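# Move the long cardboard box from desk to counter

## Task

Pick up the long cardboard box from the desk and set it down on the counter behind the shelving. No part of the box may overhang the counter's edge. The stacked cartons must not be moved. The robot must not topple or finish leaning, or the task fails. At the end the box must rest on the counter by itself, with no support from the robot.

## Robot and tools

ROBOT. A Rainbow Robotics RB-Y1. It has a two-wheel differential base with two rear casters. The base is 0.66 m long and 0.58 m wide, and its front edge sits 0.10 m ahead of the drive axle. The torso can squat, shift, pitch and yaw, and it carries a head and two 7-joint arms with parallel grippers. The base cannot strafe. Each arm is rated for 3 kg. Heavy loads held far forward can tip the robot, and nothing prevents that.

FRAMES. The base frame sits on the floor midway between the drive wheels, with x forward, y left and z up. The reported chest, left_hand and right_hand positions use this frame. A hand point is the spot between its finger pads. The fingers extend along the hand's -z and close along its x. Printed hand positions get less accurate at long reach. The odometry frame is the base frame at scene start, and heading is positive to the left, from -3.142 to 3.142. Odometry counts wheel rotation only, so wheel slip looks like travel.

execute_actions(actions, cameras). actions is a list holding one action, or an empty list to just get the state and images. An action may contain these keys:
- base: exactly one of {"translate_m": d} or {"rotate_rad": d}. Both are offsets from where the base last reported itself. translate_m is in metres, -3 to 3, with forward positive. rotate_rad is in radians, -3.2 to 3.2, with left (counter-clockwise from above) positive.
- joints: a single dict, shared by torso, head and both arms, of absolute targets keyed by joint name. Values are radians, and grippers are metres of opening.
- speeds: optional caps for this action only. translate_m can be 0.05 to 0.4 m/s and rotate_rad 0.1 to 1.509 rad/s; the top of each range is the default. A base move needing more than 8.667 s is refused.
- min_time_s: 0.1 to 8. It sets a floor on each arm and head motion's duration.
Motions in one action begin together. An omitted joint or base may keep pushing toward an earlier target. cameras takes names from head_camera, left_wrist_camera, right_wrist_camera or all; omit it or pass null for all, or pass [] for none. The "pictures" line gives the image order. An unknown key, camera name or out-of-range value rejects the whole call with no motion.

JOINT RANGES (tolerance ±0.02 unless noted):
- torso_squat_rad is 0 to 1.2; 0 is upright, and larger lowers the chest while keeping it level.
- torso_shift_rad is -0.3 to 0.6; positive pushes the hips forward.
- torso_pitch_rad is -0.2 to 1.4; positive leans the chest forward.
- torso_yaw_rad is -1.5 to 1.5; positive turns left.
- The torso must also satisfy squat+shift<=1.52, squat-shift+pitch<=1.57, shift+0.5pitch-0.4squat<=0.7 and shift+0.3pitch-0.5squat<=0.39. A torso command outside these goes partway and reports off_target.
- Shoulder pitch is -2.356 to 2.356; 0 hangs down and negative raises the arm forward.
- left_shoulder_roll_rad is 0 to 3.141, and right_shoulder_roll_rad is -3.141 to 0; outward is positive for the left arm and negative for the right.
- Shoulder yaw is -2.094 to 2.094.
- Elbow is -2.617 to 0.01; negative bends the forearm forward.
- Forearm roll is -3.141 to 3.141.
- Wrist pitch is -1.57 to 1.919; negative tips the hand forward.
- Hand roll is -2.705 to 2.705.
- Grippers are 0 to 0.1 m, tolerance ±0.004.
- head_pan_rad is -0.523 to 0.523 relative to the chest, with positive to the left. head_tilt_rad is -0.35 to 1.57, with positive looking down.
- For yaw and roll joints, positive is counter-clockwise from above on a hanging arm, and this holds for both arms.
- Top speeds: arm joints 1 rad/s, or 1.5 for the wrist and hand joints. Head 1.5. Squat and pitch 0.3, shift 0.15, yaw 0.6. Grippers 0.1 m/s.

GRASPING. Command an opening at least 0.005 m narrower than the object. The gripper then reports off_target, which is expected.

RESULTS. base_status and joint_status report each motion:
- done: reached the target. For the base it means the wheels turned the full amount, even if they slipped.
- off_target: stopped short and may still be pushing.
- time_out: took well over the expected time.
- contact_stop: the arm or torso met firm resistance.
- stopped_with_arm: the torso halted because an arm had a contact stop.
- limit_stop_at_<name>: a built-in limit blocked the motion. limit_stop_at_own_body means the self-collision guard stopped a move toward the torso, head, leg or base, and nothing is touching. Move the arm or torso apart.
- not_followed: the arm's targets were withheld. It comes with a "joint command not followed" line and usually a "cause:" line giving the fix. Withheld targets may be retried later.
A contact stop, time_out or stopped_with_arm halts the whole group: torso, left arm, or right arm. The group then holds where it stopped. on_its_own lists uncommanded parts, and "held at" shows the target held, not the actual position. After a stop, back off first, arms before torso, in an action of their own. There is one exception. If both hands hold one object and the torso reports contact_stop immediately with nothing in the way, resend every arm joint at its current joint_positions value, then resend the torso. A torso driving the leg into furniture can slide the robot backward unseen while still reporting done.

HAZARDS.
- The base keeps driving into furniture, and its wheels may spin.
- The bent leg can stick out past the front of the base.
- The arm-to-arm check ignores grippers, fingers and palms. Never let the arms strike or squeeze each other; a hard press ends the run.
- Contact torque reaching a joint's limit causes a torque fault: a 10 s halt with the rest of the call skipped, after which you must send new targets. Limits in N m: shoulders 64.4, elbow 33.1, forearm, wrist and hand 23. Held weight counts.
- A "Motor temperatures" line lists each arm's joints in joint_positions order. MOTOR HOT appears at 65 °C. At 80 °C an OVER-TEMPERATURE FAULT brakes that arm and reports limit_stop_at_motor_heat; resend targets afterwards.
- Avoid drops, slams, hard pushes and knocking things over. Loose objects may occasionally get nudged by the scene.
- The robot keeps holding its last command while you think.

OTHER TOOLS.
- wait(seconds): 0 to 10. Nothing new is commanded, and it returns state and images.
- zoom_image(camera, region): region is [x0,y0,x1,y1] in pixels of that camera's latest full image, origin at the top-left, at most 504x504.
- read_manual(section): returns licence texts only.
- finished_scene(scene): give the current scene number. It ends the scene for good and reports success, so call it only once the box rests alone and stays there.

Each tool is called after "Emit:" in YAML: its name, and indented under it one key for each argument.

## Session

Emit:
execute_actions:
  actions: []

Scene clock: 0.00 s.
Motor temperatures (°C, as the motors report them): left_arm=[39 34 32 38 39 45 35] | right_arm=[36 35 39 40 44 47 39]
base_odometry: x=+0.000 y=+0.000 heading=+0.000 (m, m, rad; odometry frame)
base_status: not commanded
joint_positions: torso_squat_rad=+0.350 torso_shift_rad=+0.000 torso_pitch_rad=+0.000 torso_yaw_rad=+0.000 left_shoulder_pitch_rad=-0.002 left_shoulder_roll_rad=+0.030 left_shoulder_yaw_rad=-0.043 left_elbow_rad=-0.126 left_forearm_roll_rad=+0.046 left_wrist_pitch_rad=+0.026 left_hand_roll_rad=-0.010 left_gripper_m=+0.100 right_shoulder_pitch_rad=-0.021 right_shoulder_roll_rad=-0.030 right_shoulder_yaw_rad=-0.017 right_elbow_rad=-0.285 right_forearm_roll_rad=-0.044 right_wrist_pitch_rad=+0.008 right_hand_roll_rad=-0.005 right_gripper_m=+0.100 head_pan_rad=-0.001 head_tilt_rad=+0.401
joint_status: not commanded
chest: x=-0.2281 y=+0.0002 z=+1.2475 quat_wxyz=(+1.000, +0.000, +0.000, +0.000) (m; base frame)
left_hand: x=-0.1712 y=+0.2407 z=+0.5646 quat_wxyz=(+0.999, +0.013, -0.051, -0.005) (m; base frame)
right_hand: x=-0.0772 y=-0.2439 z=+0.5785 quat_wxyz=(+0.989, -0.012, -0.148, -0.028) (m; base frame)
pictures: head_camera, left_wrist_camera, right_wrist_camera
Images, in order (width x height): head_camera 896x504, left_wrist_camera 644x364, right_wrist_camera 644x364.

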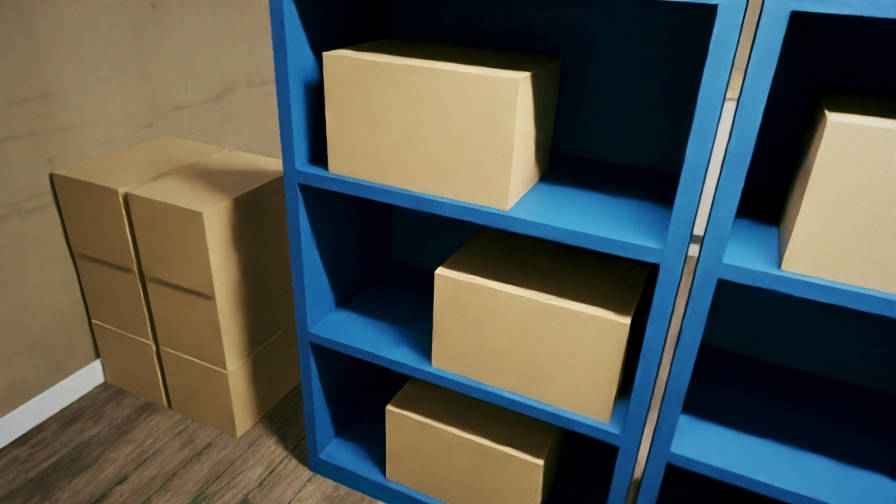

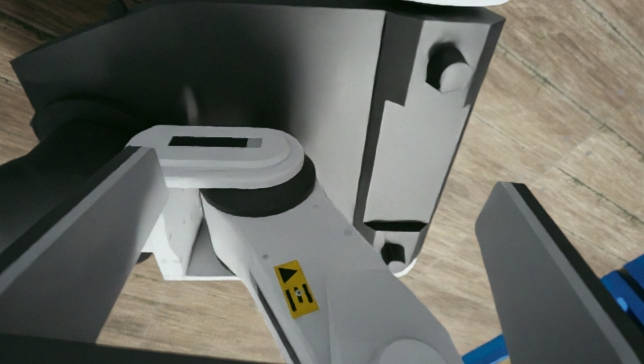

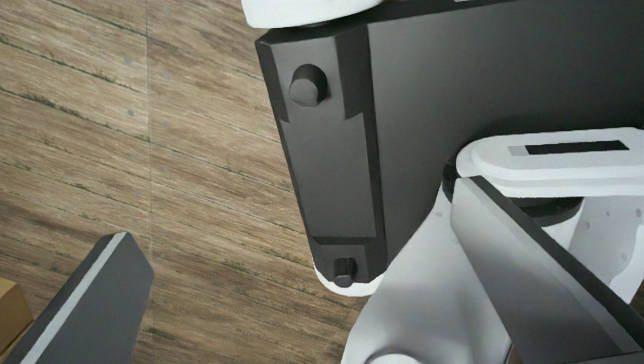

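Look around.

Emit:
execute_actions:
  actions:
    - {"base":{"rotate_rad":-1.3},"joints":{"head_tilt_rad":0.25}}
  cameras: ["head_camera"]

Emit:
execute_actions:
  actions:
    - {"base":{"rotate_rad":-1.3}}
  cameras: ["head_camera"]

Emit:
execute_actions:
  actions:
    - {"base":{"rotate_rad":-1.3}}
  cameras: ["head_camera"]

Emit:
execute_actions:
  actions:
    - {"base":{"rotate_rad":-1.3}}
  cameras: ["head_camera"]

Scene clock: 3.73 s.
Motor temperatures (°C, as the motors report them): left_arm=[39 34 32 38 39 45 35] | right_arm=[36 35 39 40 44 47 39]
base_odometry: x=+0.000 y=+0.000 heading=-1.299 (m, m, rad; odometry frame)
base_status: done
joint_positions: torso_squat_rad=+0.350 torso_shift_rad=+0.000 torso_pitch_rad=+0.000 torso_yaw_rad=+0.000 left_shoulder_pitch_rad=-0.002 left_shoulder_roll_rad=+0.030 left_shoulder_yaw_rad=-0.043 left_elbow_rad=-0.126 left_forearm_roll_rad=+0.046 left_wrist_pitch_rad=+0.026 left_hand_roll_rad=-0.010 left_gripper_m=+0.100 right_shoulder_pitch_rad=-0.021 right_shoulder_roll_rad=-0.030 right_shoulder_yaw_rad=-0.017 right_elbow_rad=-0.285 right_forearm_roll_rad=-0.044 right_wrist_pitch_rad=+0.008 right_hand_roll_rad=-0.005 right_gripper_m=+0.100 head_pan_rad=-0.001 head_tilt_rad=+0.250
joint_status: all done
chest: x=-0.2282 y=+0.0002 z=+1.2475 quat_wxyz=(+1.000, +0.000, +0.000, +0.000) (m; base frame)
left_hand: x=-0.1712 y=+0.2407 z=+0.5646 quat_wxyz=(+0.999, +0.013, -0.051, -0.005) (m; base frame)
right_hand: x=-0.0772 y=-0.2439 z=+0.5786 quat_wxyz=(+0.989, -0.012, -0.148, -0.028) (m; base frame)
pictures: head_camera
Images, in order (width x height): head_camera 896x504.

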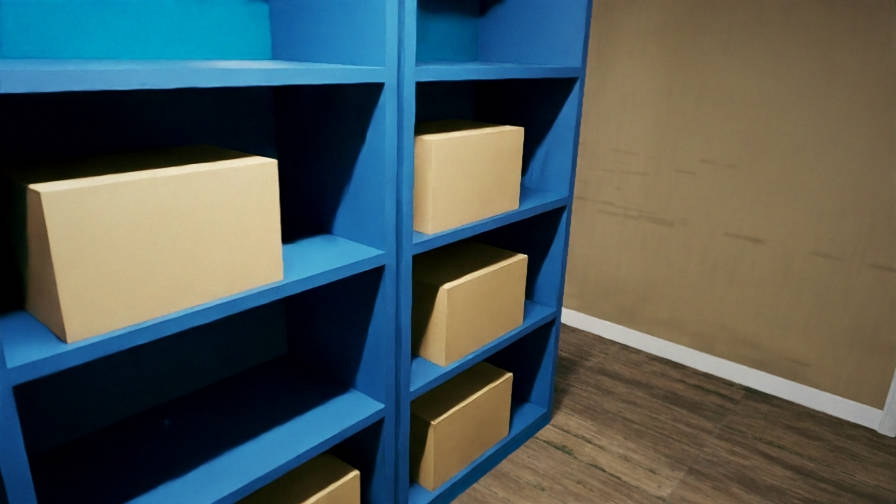

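Scene clock: 7.33 s.
Motor temperatures (°C, as the motors report them): left_arm=[39 34 32 38 39 45 35] | right_arm=[36 35 39 41 44 47 39]
base_odometry: x=+0.000 y=+0.000 heading=-2.599 (m, m, rad; odometry frame)
base_status: done
joint_positions: torso_squat_rad=+0.350 torso_shift_rad=+0.000 torso_pitch_rad=+0.000 torso_yaw_rad=+0.000 left_shoulder_pitch_rad=-0.002 left_shoulder_roll_rad=+0.030 left_shoulder_yaw_rad=-0.043 left_elbow_rad=-0.126 left_forearm_roll_rad=+0.046 left_wrist_pitch_rad=+0.026 left_hand_roll_rad=-0.010 left_gripper_m=+0.100 right_shoulder_pitch_rad=-0.021 right_shoulder_roll_rad=-0.030 right_shoulder_yaw_rad=-0.017 right_elbow_rad=-0.285 right_forearm_roll_rad=-0.044 right_wrist_pitch_rad=+0.008 right_hand_roll_rad=-0.005 right_gripper_m=+0.100 head_pan_rad=-0.001 head_tilt_rad=+0.250
joint_status: not commanded
chest: x=-0.2282 y=+0.0002 z=+1.2475 quat_wxyz=(+1.000, +0.000, +0.000, +0.000) (m; base frame)
left_hand: x=-0.1712 y=+0.2407 z=+0.5646 quat_wxyz=(+0.999, +0.013, -0.051, -0.005) (m; base frame)
right_hand: x=-0.0772 y=-0.2439 z=+0.5786 quat_wxyz=(+0.988, -0.012, -0.148, -0.028) (m; base frame)
pictures: head_camera
Images, in order (width x height): head_camera 896x504.

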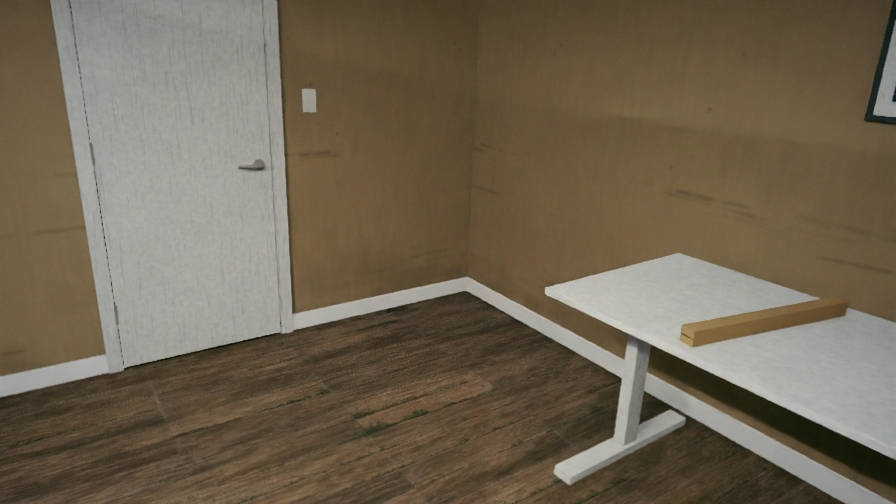

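Scene clock: 10.93 s.
Motor temperatures (°C, as the motors report them): left_arm=[39 34 32 38 39 45 35] | right_arm=[36 35 39 41 44 47 39]
base_odometry: x=+0.000 y=+0.000 heading=+2.385 (m, m, rad; odometry frame)
base_status: done
joint_positions: torso_squat_rad=+0.350 torso_shift_rad=+0.000 torso_pitch_rad=+0.000 torso_yaw_rad=+0.000 left_shoulder_pitch_rad=-0.002 left_shoulder_roll_rad=+0.030 left_shoulder_yaw_rad=-0.043 left_elbow_rad=-0.126 left_forearm_roll_rad=+0.046 left_wrist_pitch_rad=+0.026 left_hand_roll_rad=-0.010 left_gripper_m=+0.100 right_shoulder_pitch_rad=-0.021 right_shoulder_roll_rad=-0.030 right_shoulder_yaw_rad=-0.017 right_elbow_rad=-0.285 right_forearm_roll_rad=-0.044 right_wrist_pitch_rad=+0.008 right_hand_roll_rad=-0.005 right_gripper_m=+0.100 head_pan_rad=-0.001 head_tilt_rad=+0.250
joint_status: not commanded
chest: x=-0.2282 y=+0.0002 z=+1.2475 quat_wxyz=(+1.000, +0.000, +0.000, +0.000) (m; base frame)
left_hand: x=-0.1712 y=+0.2407 z=+0.5646 quat_wxyz=(+0.999, +0.013, -0.051, -0.005) (m; base frame)
right_hand: x=-0.0772 y=-0.2439 z=+0.5786 quat_wxyz=(+0.988, -0.012, -0.148, -0.028) (m; base frame)
pictures: head_camera
Images, in order (width x height): head_camera 896x504.

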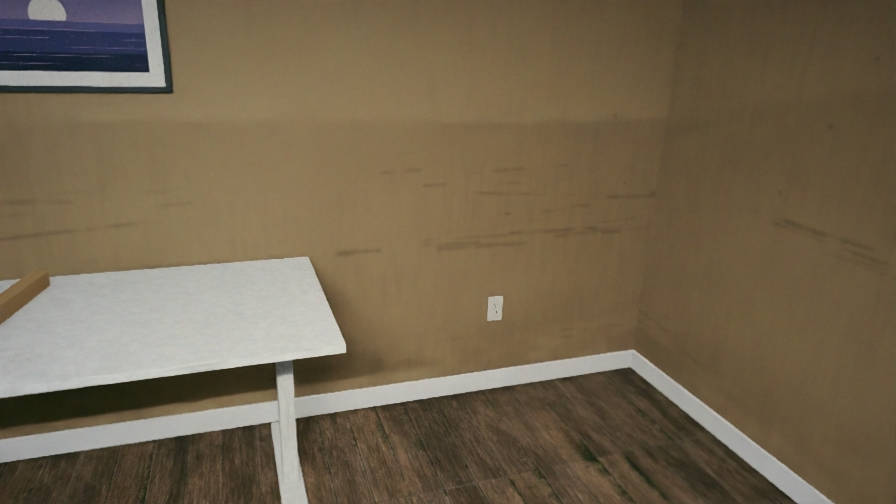

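Scene clock: 14.53 s.
Motor temperatures (°C, as the motors report them): left_arm=[39 34 32 38 39 45 35] | right_arm=[36 35 39 41 44 47 39]
base_odometry: x=+0.000 y=+0.000 heading=+1.086 (m, m, rad; odometry frame)
base_status: done
joint_positions: torso_squat_rad=+0.350 torso_shift_rad=+0.000 torso_pitch_rad=+0.000 torso_yaw_rad=+0.000 left_shoulder_pitch_rad=-0.002 left_shoulder_roll_rad=+0.030 left_shoulder_yaw_rad=-0.043 left_elbow_rad=-0.126 left_forearm_roll_rad=+0.046 left_wrist_pitch_rad=+0.026 left_hand_roll_rad=-0.010 left_gripper_m=+0.100 right_shoulder_pitch_rad=-0.021 right_shoulder_roll_rad=-0.030 right_shoulder_yaw_rad=-0.017 right_elbow_rad=-0.285 right_forearm_roll_rad=-0.044 right_wrist_pitch_rad=+0.008 right_hand_roll_rad=-0.005 right_gripper_m=+0.100 head_pan_rad=-0.001 head_tilt_rad=+0.250
joint_status: not commanded
chest: x=-0.2282 y=+0.0002 z=+1.2475 quat_wxyz=(+1.000, +0.000, +0.000, +0.000) (m; base frame)
left_hand: x=-0.1712 y=+0.2407 z=+0.5646 quat_wxyz=(+0.999, +0.013, -0.051, -0.005) (m; base frame)
right_hand: x=-0.0772 y=-0.2439 z=+0.5786 quat_wxyz=(+0.988, -0.012, -0.148, -0.028) (m; base frame)
pictures: head_camera
Images, in order (width x height): head_camera 896x504.

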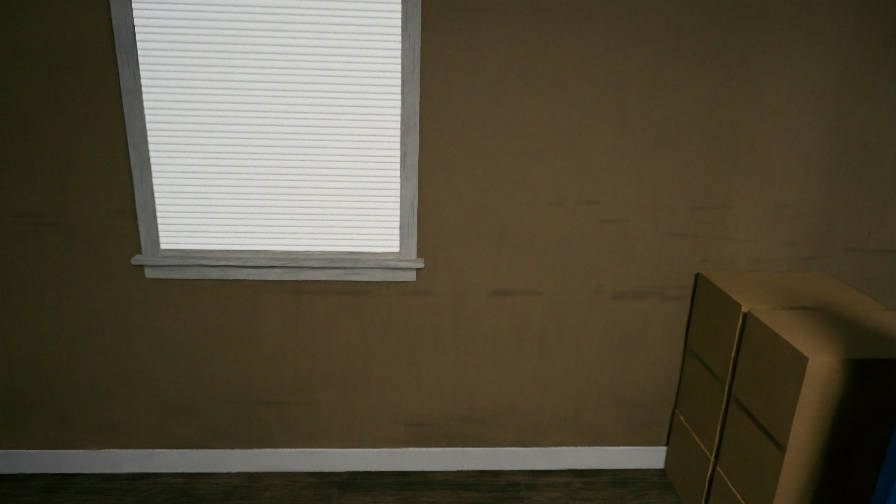

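Emit:
execute_actions:
  actions:
    - {"base":{"rotate_rad":2.24}}
  cameras: []

Emit:
execute_actions:
  actions:
    - {"base":{"translate_m":1.07},"joints":{"left_shoulder_pitch_rad":-1.0,"left_elbow_rad":-0.5,"left_wrist_pitch_rad":1.5,"left_hand_roll_rad":1.57,"left_shoulder_roll_rad":0.05,"left_shoulder_yaw_rad":0,"left_forearm_roll_rad":0},"min_time_s":3}
  cameras: []

Emit:
execute_actions:
  actions:
    - {"base":{"rotate_rad":-0.726},"joints":{"head_tilt_rad":0.6}}

Scene clock: 19.83 s.
Motor temperatures (°C, as the motors report them): left_arm=[39 34 32 38 39 45 35] | right_arm=[36 35 39 41 44 47 39]
base_odometry: x=+0.000 y=+0.000 heading=-2.958 (m, m, rad; odometry frame)
base_status: done
joint_positions: torso_squat_rad=+0.350 torso_shift_rad=+0.000 torso_pitch_rad=+0.000 torso_yaw_rad=+0.000 left_shoulder_pitch_rad=-0.002 left_shoulder_roll_rad=+0.030 left_shoulder_yaw_rad=-0.043 left_elbow_rad=-0.126 left_forearm_roll_rad=+0.046 left_wrist_pitch_rad=+0.026 left_hand_roll_rad=-0.010 left_gripper_m=+0.100 right_shoulder_pitch_rad=-0.021 right_shoulder_roll_rad=-0.030 right_shoulder_yaw_rad=-0.017 right_elbow_rad=-0.285 right_forearm_roll_rad=-0.044 right_wrist_pitch_rad=+0.008 right_hand_roll_rad=-0.005 right_gripper_m=+0.100 head_pan_rad=-0.001 head_tilt_rad=+0.250
joint_status: not commanded
chest: x=-0.2282 y=+0.0001 z=+1.2475 quat_wxyz=(+1.000, +0.000, +0.000, +0.000) (m; base frame)
left_hand: x=-0.1712 y=+0.2407 z=+0.5646 quat_wxyz=(+0.999, +0.013, -0.051, -0.005) (m; base frame)
right_hand: x=-0.0772 y=-0.2439 z=+0.5786 quat_wxyz=(+0.988, -0.012, -0.148, -0.028) (m; base frame)
pictures: none
No camera images: the call's "cameras" was empty. Leave "cameras" out to get every camera's image.

Scene clock: 23.97 s.
Motor temperatures (°C, as the motors report them): left_arm=[39 35 32 38 39 45 35] | right_arm=[36 35 39 41 44 47 39]
base_odometry: x=-1.052 y=-0.196 heading=-2.957 (m, m, rad; odometry frame)
base_status: done
joint_positions: torso_squat_rad=+0.350 torso_shift_rad=+0.000 torso_pitch_rad=+0.000 torso_yaw_rad=+0.000 left_shoulder_pitch_rad=-1.000 left_shoulder_roll_rad=+0.050 left_shoulder_yaw_rad=+0.000 left_elbow_rad=-0.500 left_forearm_roll_rad=+0.000 left_wrist_pitch_rad=+1.500 left_hand_roll_rad=+1.570 left_gripper_m=+0.100 right_shoulder_pitch_rad=-0.021 right_shoulder_roll_rad=-0.030 right_shoulder_yaw_rad=-0.017 right_elbow_rad=-0.285 right_forearm_roll_rad=-0.044 right_wrist_pitch_rad=+0.008 right_hand_roll_rad=-0.005 right_gripper_m=+0.100 head_pan_rad=-0.001 head_tilt_rad=+0.250
joint_status: all done
chest: x=-0.2281 y=+0.0001 z=+1.2475 quat_wxyz=(+1.000, +0.000, +0.000, +0.000) (m; base frame)
left_hand: x=+0.2501 y=+0.1751 z=+0.8991 quat_wxyz=(+0.786, +0.081, -0.050, +0.611) (m; base frame)
right_hand: x=-0.0772 y=-0.2439 z=+0.5785 quat_wxyz=(+0.989, -0.012, -0.148, -0.028) (m; base frame)
pictures: none
No camera images: the call's "cameras" was empty. Leave "cameras" out to get every camera's image.

Scene clock: 26.70 s.
Motor temperatures (°C, as the motors report them): left_arm=[39 35 32 38 39 45 35] | right_arm=[36 35 39 41 44 47 39]
base_odometry: x=-1.052 y=-0.196 heading=+2.600 (m, m, rad; odometry frame)
base_status: done
joint_positions: torso_squat_rad=+0.350 torso_shift_rad=+0.000 torso_pitch_rad=+0.000 torso_yaw_rad=+0.000 left_shoulder_pitch_rad=-1.000 left_shoulder_roll_rad=+0.050 left_shoulder_yaw_rad=+0.000 left_elbow_rad=-0.500 left_forearm_roll_rad=+0.000 left_wrist_pitch_rad=+1.500 left_hand_roll_rad=+1.570 left_gripper_m=+0.100 right_shoulder_pitch_rad=-0.021 right_shoulder_roll_rad=-0.030 right_shoulder_yaw_rad=-0.017 right_elbow_rad=-0.285 right_forearm_roll_rad=-0.044 right_wrist_pitch_rad=+0.008 right_hand_roll_rad=-0.005 right_gripper_m=+0.100 head_pan_rad=-0.001 head_tilt_rad=+0.600
joint_status: all done
chest: x=-0.2282 y=+0.0002 z=+1.2475 quat_wxyz=(+1.000, +0.000, +0.000, +0.000) (m; base frame)
left_hand: x=+0.2501 y=+0.1752 z=+0.8991 quat_wxyz=(+0.786, +0.081, -0.050, +0.611) (m; base frame)
right_hand: x=-0.0772 y=-0.2439 z=+0.5786 quat_wxyz=(+0.989, -0.012, -0.148, -0.028) (m; base frame)
pictures: head_camera, left_wrist_camera, right_wrist_camera
Images, in order (width x height): head_camera 896x504, left_wrist_camera 644x364, right_wrist_camera 644x364.

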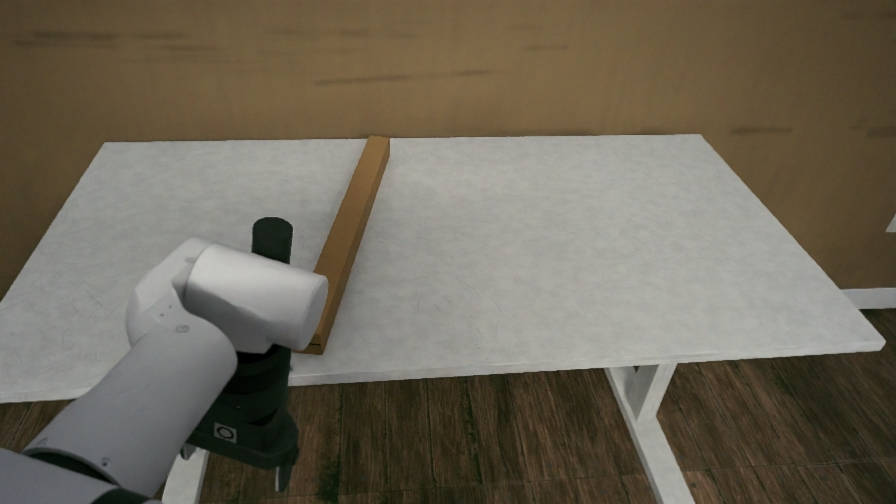

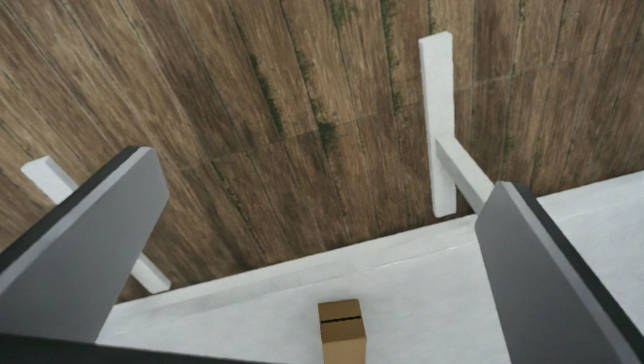

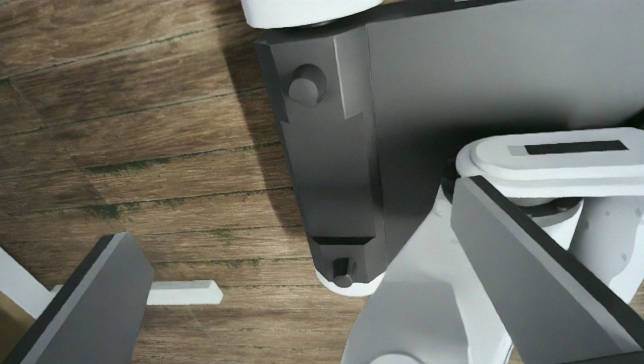

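Emit:
execute_actions:
  actions:
    - {"base":{"translate_m":0.5},"joints":{"torso_yaw_rad":0.15,"left_hand_roll_rad":1.67,"head_tilt_rad":0.9}}

Scene clock: 29.80 s.
Motor temperatures (°C, as the motors report them): left_arm=[39 35 32 38 39 45 35] | right_arm=[36 35 39 41 44 47 39]
base_odometry: x=-1.480 y=+0.062 heading=+2.600 (m, m, rad; odometry frame)
base_status: done
joint_positions: torso_squat_rad=+0.350 torso_shift_rad=+0.000 torso_pitch_rad=+0.000 torso_yaw_rad=+0.150 left_shoulder_pitch_rad=-1.000 left_shoulder_roll_rad=+0.050 left_shoulder_yaw_rad=+0.000 left_elbow_rad=-0.500 left_forearm_roll_rad=+0.000 left_wrist_pitch_rad=+1.500 left_hand_roll_rad=+1.670 left_gripper_m=+0.100 right_shoulder_pitch_rad=-0.021 right_shoulder_roll_rad=-0.030 right_shoulder_yaw_rad=-0.017 right_elbow_rad=-0.285 right_forearm_roll_rad=-0.044 right_wrist_pitch_rad=+0.008 right_hand_roll_rad=-0.005 right_gripper_m=+0.100 head_pan_rad=-0.001 head_tilt_rad=+0.900
joint_status: all done
chest: x=-0.2281 y=+0.0002 z=+1.2475 quat_wxyz=(+0.997, +0.000, +0.000, +0.075) (m; base frame)
left_hand: x=+0.2186 y=+0.2450 z=+0.8991 quat_wxyz=(+0.704, +0.082, -0.048, +0.704) (m; base frame)
right_hand: x=-0.0424 y=-0.2186 z=+0.5785 quat_wxyz=(+0.988, -0.001, -0.149, +0.047) (m; base frame)
pictures: head_camera, left_wrist_camera, right_wrist_camera
Images, in order (width x height): head_camera 896x504, left_wrist_camera 644x364, right_wrist_camera 644x364.

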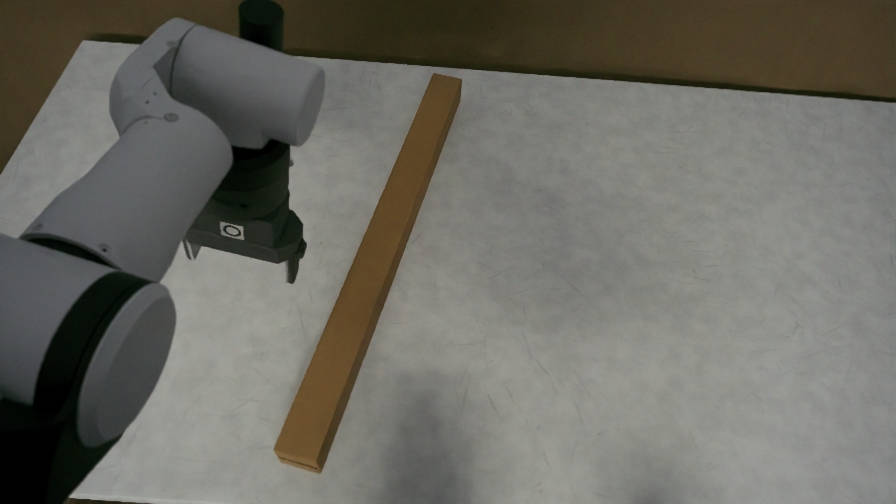

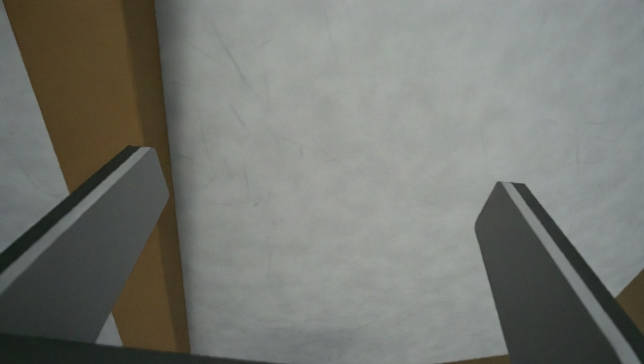

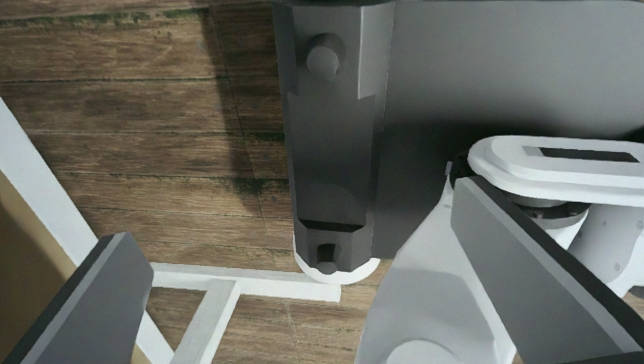

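Emit:
execute_actions:
  actions:
    - {"joints":{"torso_yaw_rad":0.02,"left_hand_roll_rad":1.72,"left_wrist_pitch_rad":1.6}}
  cameras: []

Emit:
execute_actions:
  actions:
    - {"joints":{"torso_squat_rad":0.55}}

Scene clock: 31.17 s.
Motor temperatures (°C, as the motors report them): left_arm=[39 35 32 38 39 45 35] | right_arm=[36 35 39 41 44 47 39]
base_odometry: x=-1.480 y=+0.062 heading=+2.600 (m, m, rad; odometry frame)
base_status: not commanded
joint_positions: torso_squat_rad=+0.350 torso_shift_rad=+0.000 torso_pitch_rad=+0.000 torso_yaw_rad=+0.020 left_shoulder_pitch_rad=-1.000 left_shoulder_roll_rad=+0.050 left_shoulder_yaw_rad=+0.000 left_elbow_rad=-0.500 left_forearm_roll_rad=+0.000 left_wrist_pitch_rad=+1.600 left_hand_roll_rad=+1.720 left_gripper_m=+0.100 right_shoulder_pitch_rad=-0.021 right_shoulder_roll_rad=-0.030 right_shoulder_yaw_rad=-0.017 right_elbow_rad=-0.285 right_forearm_roll_rad=-0.044 right_wrist_pitch_rad=+0.008 right_hand_roll_rad=-0.005 right_gripper_m=+0.100 head_pan_rad=-0.001 head_tilt_rad=+0.900
joint_status: all done
chest: x=-0.2281 y=+0.0001 z=+1.2475 quat_wxyz=(+1.000, +0.000, +0.000, +0.010) (m; base frame)
left_hand: x=+0.2242 y=+0.1897 z=+0.9017 quat_wxyz=(+0.726, +0.118, -0.027, +0.677) (m; base frame)
right_hand: x=-0.0724 y=-0.2409 z=+0.5785 quat_wxyz=(+0.989, -0.010, -0.148, -0.018) (m; base frame)
pictures: none
No camera images: the call's "cameras" was empty. Leave "cameras" out to get every camera's image.

Scene clock: 32.63 s.
Motor temperatures (°C, as the motors report them): left_arm=[39 35 32 38 39 45 35] | right_arm=[36 35 39 41 44 47 39]
base_odometry: x=-1.480 y=+0.062 heading=+2.600 (m, m, rad; odometry frame)
base_status: not commanded
joint_positions: torso_squat_rad=+0.550 torso_shift_rad=+0.000 torso_pitch_rad=+0.000 torso_yaw_rad=+0.020 left_shoulder_pitch_rad=-1.000 left_shoulder_roll_rad=+0.050 left_shoulder_yaw_rad=+0.000 left_elbow_rad=-0.500 left_forearm_roll_rad=+0.000 left_wrist_pitch_rad=+1.600 left_hand_roll_rad=+1.720 left_gripper_m=+0.100 right_shoulder_pitch_rad=-0.021 right_shoulder_roll_rad=-0.030 right_shoulder_yaw_rad=-0.017 right_elbow_rad=-0.285 right_forearm_roll_rad=-0.044 right_wrist_pitch_rad=+0.008 right_hand_roll_rad=-0.005 right_gripper_m=+0.100 head_pan_rad=-0.001 head_tilt_rad=+0.900
joint_status: all done
chest: x=-0.2282 y=+0.0001 z=+1.1867 quat_wxyz=(+1.000, +0.000, +0.000, +0.010) (m; base frame)
left_hand: x=+0.2242 y=+0.1897 z=+0.8410 quat_wxyz=(+0.726, +0.118, -0.027, +0.677) (m; base frame)
right_hand: x=-0.0723 y=-0.2409 z=+0.5178 quat_wxyz=(+0.989, -0.010, -0.148, -0.018) (m; base frame)
pictures: head_camera, left_wrist_camera, right_wrist_camera
Images, in order (width x height): head_camera 896x504, left_wrist_camera 644x364, right_wrist_camera 644x364.

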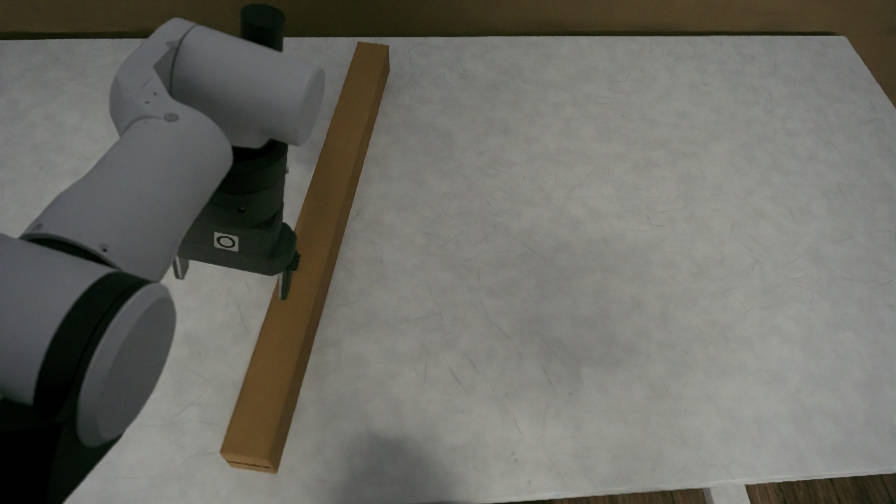

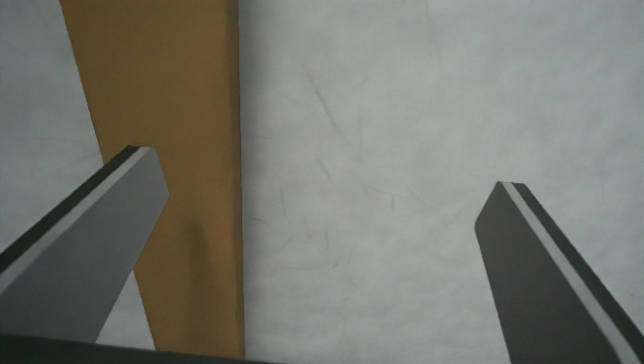

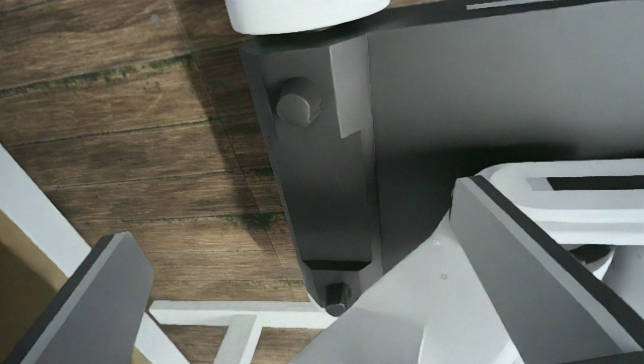

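Emit:
execute_actions:
  actions:
    - {"joints":{"torso_yaw_rad":-0.11,"left_hand_roll_rad":1.85}}
  cameras: ["head_camera","left_wrist_camera"]

Scene clock: 33.70 s.
Motor temperatures (°C, as the motors report them): left_arm=[39 35 32 38 39 45 35] | right_arm=[36 35 39 41 44 47 39]
base_odometry: x=-1.480 y=+0.062 heading=+2.600 (m, m, rad; odometry frame)
base_status: not commanded
joint_positions: torso_squat_rad=+0.550 torso_shift_rad=+0.000 torso_pitch_rad=+0.000 torso_yaw_rad=-0.110 left_shoulder_pitch_rad=-1.000 left_shoulder_roll_rad=+0.050 left_shoulder_yaw_rad=+0.000 left_elbow_rad=-0.500 left_forearm_roll_rad=+0.000 left_wrist_pitch_rad=+1.600 left_hand_roll_rad=+1.850 left_gripper_m=+0.100 right_shoulder_pitch_rad=-0.021 right_shoulder_roll_rad=-0.030 right_shoulder_yaw_rad=-0.017 right_elbow_rad=-0.285 right_forearm_roll_rad=-0.044 right_wrist_pitch_rad=+0.008 right_hand_roll_rad=-0.005 right_gripper_m=+0.100 head_pan_rad=-0.001 head_tilt_rad=+0.900
joint_status: all done
chest: x=-0.2282 y=+0.0001 z=+1.1867 quat_wxyz=(+0.998, +0.000, +0.000, -0.055) (m; base frame)
left_hand: x=+0.2450 y=+0.1295 z=+0.8411 quat_wxyz=(+0.726, +0.114, -0.042, +0.677) (m; base frame)
right_hand: x=-0.1049 y=-0.2591 z=+0.5178 quat_wxyz=(+0.985, -0.020, -0.147, -0.082) (m; base frame)
pictures: head_camera, left_wrist_camera
Images, in order (width x height): head_camera 896x504, left_wrist_camera 644x364.

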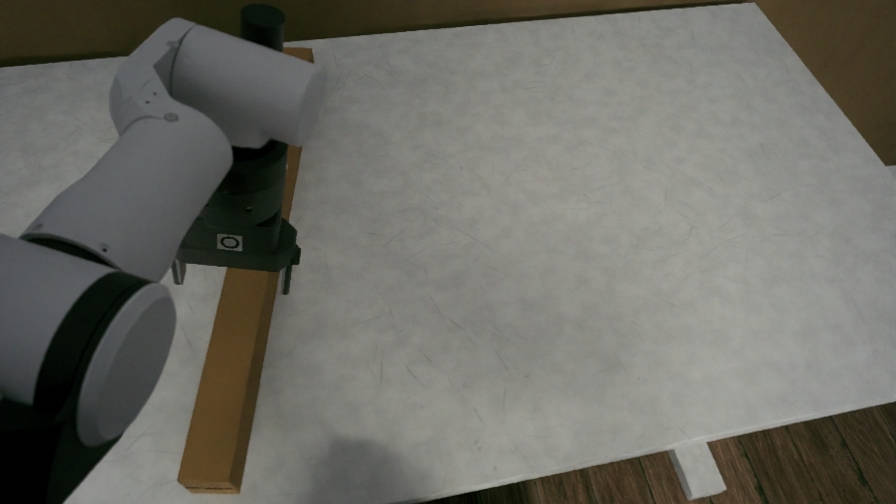

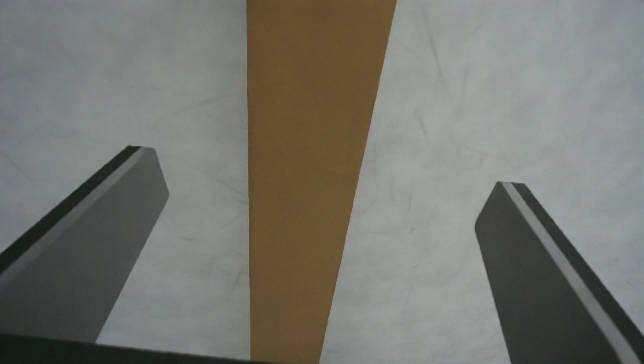

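Emit:
execute_actions:
  actions:
    - {"joints":{"torso_squat_rad":0.71}}

Scene clock: 35.07 s.
Motor temperatures (°C, as the motors report them): left_arm=[39 35 32 38 39 45 35] | right_arm=[36 35 39 41 44 47 39]
base_odometry: x=-1.480 y=+0.062 heading=+2.600 (m, m, rad; odometry frame)
base_status: not commanded
joint_positions: torso_squat_rad=+0.710 torso_shift_rad=+0.000 torso_pitch_rad=+0.000 torso_yaw_rad=-0.110 left_shoulder_pitch_rad=-1.000 left_shoulder_roll_rad=+0.050 left_shoulder_yaw_rad=+0.000 left_elbow_rad=-0.500 left_forearm_roll_rad=+0.000 left_wrist_pitch_rad=+1.600 left_hand_roll_rad=+1.850 left_gripper_m=+0.100 right_shoulder_pitch_rad=-0.021 right_shoulder_roll_rad=-0.030 right_shoulder_yaw_rad=-0.017 right_elbow_rad=-0.285 right_forearm_roll_rad=-0.044 right_wrist_pitch_rad=+0.008 right_hand_roll_rad=-0.005 right_gripper_m=+0.100 head_pan_rad=-0.001 head_tilt_rad=+0.900
joint_status: all done
chest: x=-0.2282 y=+0.0001 z=+1.1208 quat_wxyz=(+0.998, +0.000, +0.000, -0.055) (m; base frame)
left_hand: x=+0.2450 y=+0.1294 z=+0.7751 quat_wxyz=(+0.726, +0.114, -0.042, +0.677) (m; base frame)
right_hand: x=-0.1049 y=-0.2591 z=+0.4519 quat_wxyz=(+0.985, -0.020, -0.147, -0.082) (m; base frame)
pictures: head_camera, left_wrist_camera, right_wrist_camera
Images, in order (width x height): head_camera 896x504, left_wrist_camera 644x364, right_wrist_camera 644x364.

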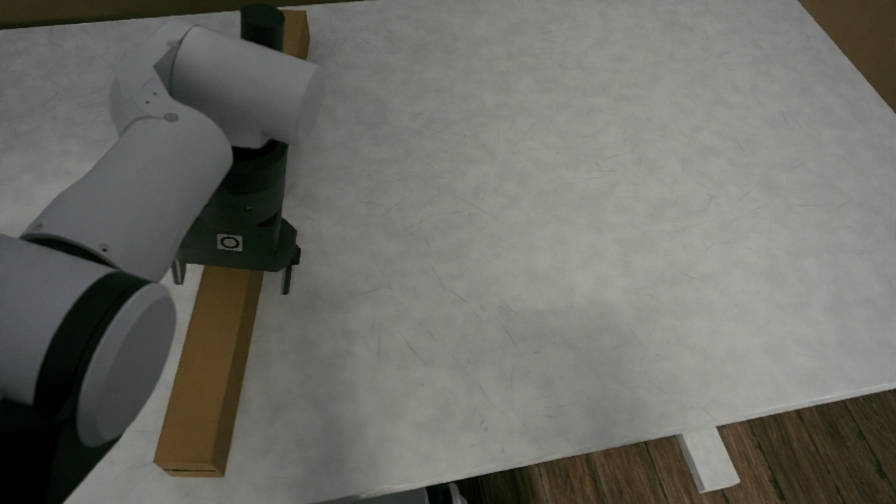

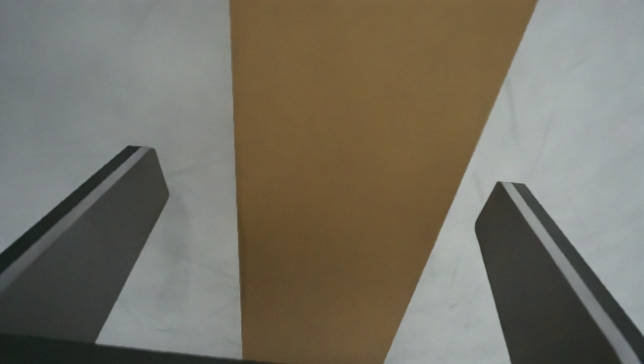

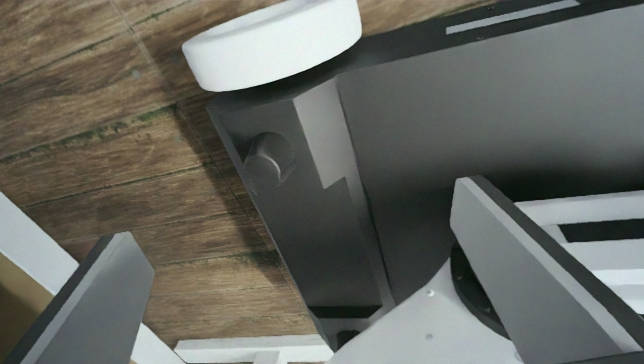

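Emit:
execute_actions:
  actions:
    - {"joints":{"torso_squat_rad":0.79}}
  cameras: ["head_camera","left_wrist_camera"]

Scene clock: 36.33 s.
Motor temperatures (°C, as the motors report them): left_arm=[39 35 32 38 39 45 35] | right_arm=[36 35 39 41 44 47 39]
base_odometry: x=-1.480 y=+0.062 heading=+2.600 (m, m, rad; odometry frame)
base_status: not commanded
joint_positions: torso_squat_rad=+0.749 torso_shift_rad=-0.002 torso_pitch_rad=-0.005 torso_yaw_rad=-0.110 left_shoulder_pitch_rad=-1.006 left_shoulder_roll_rad=+0.051 left_shoulder_yaw_rad=+0.000 left_elbow_rad=-0.503 left_forearm_roll_rad=+0.000 left_wrist_pitch_rad=+1.600 left_hand_roll_rad=+1.850 left_gripper_m=+0.099 right_shoulder_pitch_rad=-0.021 right_shoulder_roll_rad=-0.030 right_shoulder_yaw_rad=-0.017 right_elbow_rad=-0.285 right_forearm_roll_rad=-0.044 right_wrist_pitch_rad=+0.008 right_hand_roll_rad=-0.005 right_gripper_m=+0.100 head_pan_rad=-0.001 head_tilt_rad=+0.900
joint_status: torso_squat_rad contact_stop (moved +0.039 of +0.080)
on_its_own: torso_squat_rad is held at +0.748, not at your +0.790, since a contact_stop
chest: x=-0.2308 y=+0.0000 z=+1.1028 quat_wxyz=(+0.998, +0.000, -0.003, -0.055) (m; base frame)
left_hand: x=+0.2472 y=+0.1286 z=+0.7630 quat_wxyz=(+0.727, +0.109, -0.047, +0.677) (m; base frame)
right_hand: x=-0.1040 y=-0.2590 z=+0.4345 quat_wxyz=(+0.985, -0.020, -0.150, -0.082) (m; base frame)
pictures: head_camera, left_wrist_camera
Images, in order (width x height): head_camera 896x504, left_wrist_camera 644x364.

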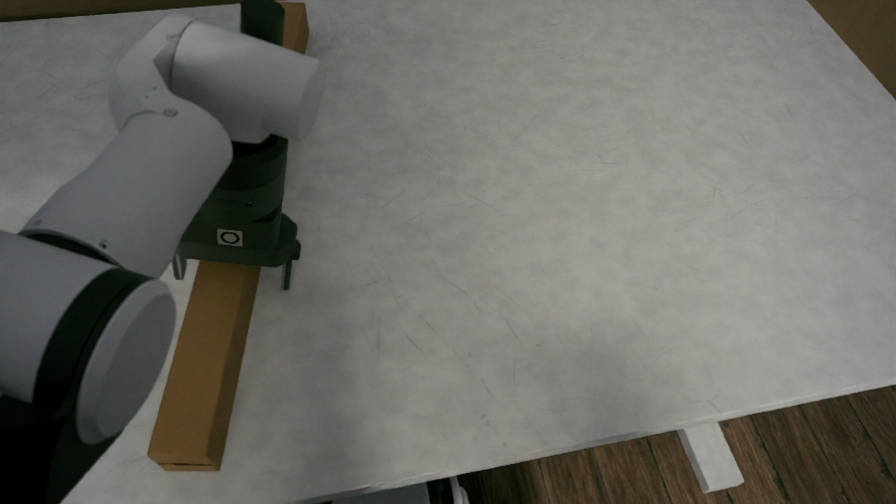

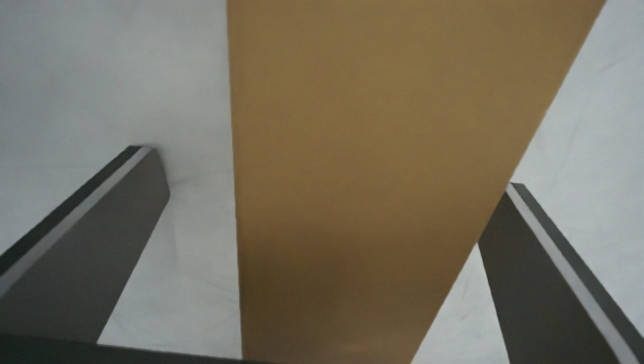

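Touching the desk. Back up slightly, grip, then lift a little.

Emit:
execute_actions:
  actions:
    - {"joints":{"torso_squat_rad":0.735}}
  cameras: []

Emit:
execute_actions:
  actions:
    - {"joints":{"left_gripper_m":0.03}}
  cameras: ["left_wrist_camera"]

Emit:
execute_actions:
  actions:
    - {"joints":{"torso_squat_rad":0.55,"head_tilt_rad":0.7}}

Scene clock: 37.03 s.
Motor temperatures (°C, as the motors report them): left_arm=[39 35 32 38 39 45 35] | right_arm=[36 35 39 41 44 47 39]
base_odometry: x=-1.480 y=+0.062 heading=+2.600 (m, m, rad; odometry frame)
base_status: not commanded
joint_positions: torso_squat_rad=+0.735 torso_shift_rad=-0.002 torso_pitch_rad=-0.003 torso_yaw_rad=-0.110 left_shoulder_pitch_rad=-1.001 left_shoulder_roll_rad=+0.051 left_shoulder_yaw_rad=+0.000 left_elbow_rad=-0.500 left_forearm_roll_rad=+0.000 left_wrist_pitch_rad=+1.600 left_hand_roll_rad=+1.850 left_gripper_m=+0.100 right_shoulder_pitch_rad=-0.021 right_shoulder_roll_rad=-0.030 right_shoulder_yaw_rad=-0.017 right_elbow_rad=-0.285 right_forearm_roll_rad=-0.044 right_wrist_pitch_rad=+0.008 right_hand_roll_rad=-0.005 right_gripper_m=+0.100 head_pan_rad=-0.001 head_tilt_rad=+0.900
joint_status: all done
chest: x=-0.2300 y=+0.0001 z=+1.1092 quat_wxyz=(+0.998, +0.000, -0.002, -0.055) (m; base frame)
left_hand: x=+0.2446 y=+0.1297 z=+0.7655 quat_wxyz=(+0.726, +0.113, -0.044, +0.677) (m; base frame)
right_hand: x=-0.1043 y=-0.2591 z=+0.4407 quat_wxyz=(+0.985, -0.020, -0.149, -0.082) (m; base frame)
pictures: none
No camera images: the call's "cameras" was empty. Leave "cameras" out to get every camera's image.

Scene clock: 38.23 s.
Motor temperatures (°C, as the motors report them): left_arm=[39 35 32 38 39 45 35] | right_arm=[36 35 39 41 44 47 39]
base_odometry: x=-1.480 y=+0.062 heading=+2.600 (m, m, rad; odometry frame)
base_status: not commanded
joint_positions: torso_squat_rad=+0.735 torso_shift_rad=-0.002 torso_pitch_rad=-0.003 torso_yaw_rad=-0.110 left_shoulder_pitch_rad=-1.001 left_shoulder_roll_rad=+0.050 left_shoulder_yaw_rad=+0.000 left_elbow_rad=-0.500 left_forearm_roll_rad=+0.000 left_wrist_pitch_rad=+1.600 left_hand_roll_rad=+1.850 left_gripper_m=+0.056 right_shoulder_pitch_rad=-0.021 right_shoulder_roll_rad=-0.030 right_shoulder_yaw_rad=-0.017 right_elbow_rad=-0.285 right_forearm_roll_rad=-0.044 right_wrist_pitch_rad=+0.008 right_hand_roll_rad=-0.005 right_gripper_m=+0.100 head_pan_rad=-0.001 head_tilt_rad=+0.900
joint_status: left_gripper_m off_target (ended at +0.056, target +0.030)
chest: x=-0.2300 y=+0.0001 z=+1.1092 quat_wxyz=(+0.998, +0.000, -0.002, -0.055) (m; base frame)
left_hand: x=+0.2446 y=+0.1297 z=+0.7655 quat_wxyz=(+0.726, +0.113, -0.044, +0.677) (m; base frame)
right_hand: x=-0.1043 y=-0.2591 z=+0.4407 quat_wxyz=(+0.985, -0.020, -0.149, -0.082) (m; base frame)
pictures: left_wrist_camera
Images, in order (width x height): left_wrist_camera 644x364.

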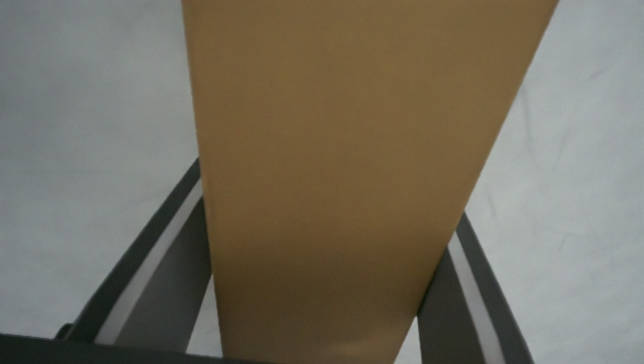

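Scene clock: 39.70 s.
Motor temperatures (°C, as the motors report them): left_arm=[39 35 32 38 39 45 35] | right_arm=[36 35 39 41 44 47 39]
base_odometry: x=-1.480 y=+0.062 heading=+2.600 (m, m, rad; odometry frame)
base_status: not commanded
joint_positions: torso_squat_rad=+0.550 torso_shift_rad=-0.002 torso_pitch_rad=-0.003 torso_yaw_rad=-0.110 left_shoulder_pitch_rad=-1.000 left_shoulder_roll_rad=+0.050 left_shoulder_yaw_rad=+0.000 left_elbow_rad=-0.500 left_forearm_roll_rad=+0.000 left_wrist_pitch_rad=+1.600 left_hand_roll_rad=+1.850 left_gripper_m=+0.056 right_shoulder_pitch_rad=-0.021 right_shoulder_roll_rad=-0.030 right_shoulder_yaw_rad=-0.017 right_elbow_rad=-0.285 right_forearm_roll_rad=-0.044 right_wrist_pitch_rad=+0.008 right_hand_roll_rad=-0.005 right_gripper_m=+0.100 head_pan_rad=-0.001 head_tilt_rad=+0.700
joint_status: all done
chest: x=-0.2301 y=+0.0001 z=+1.1867 quat_wxyz=(+0.998, +0.000, -0.002, -0.055) (m; base frame)
left_hand: x=+0.2443 y=+0.1297 z=+0.8427 quat_wxyz=(+0.726, +0.113, -0.044, +0.677) (m; base frame)
right_hand: x=-0.1045 y=-0.2590 z=+0.5182 quat_wxyz=(+0.985, -0.020, -0.149, -0.082) (m; base frame)
pictures: head_camera, left_wrist_camera, right_wrist_camera
Images, in order (width x height): head_camera 896x504, left_wrist_camera 644x364, right_wrist_camera 644x364.

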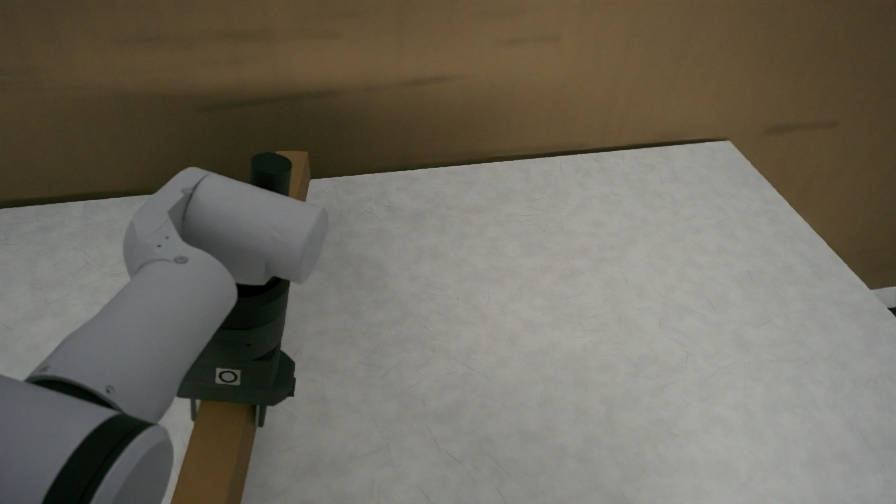

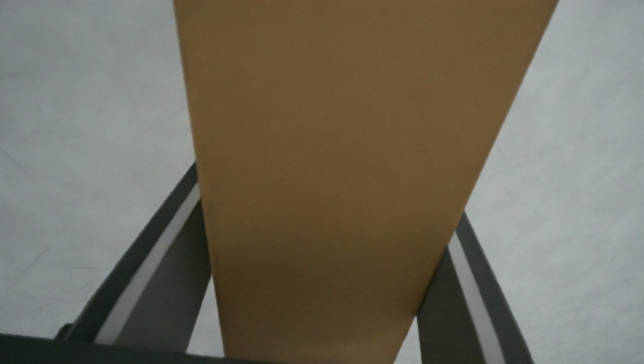

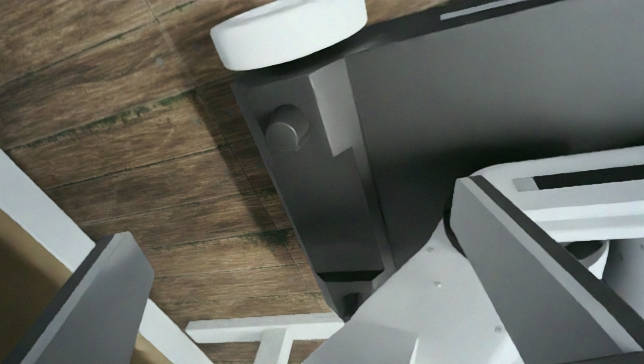

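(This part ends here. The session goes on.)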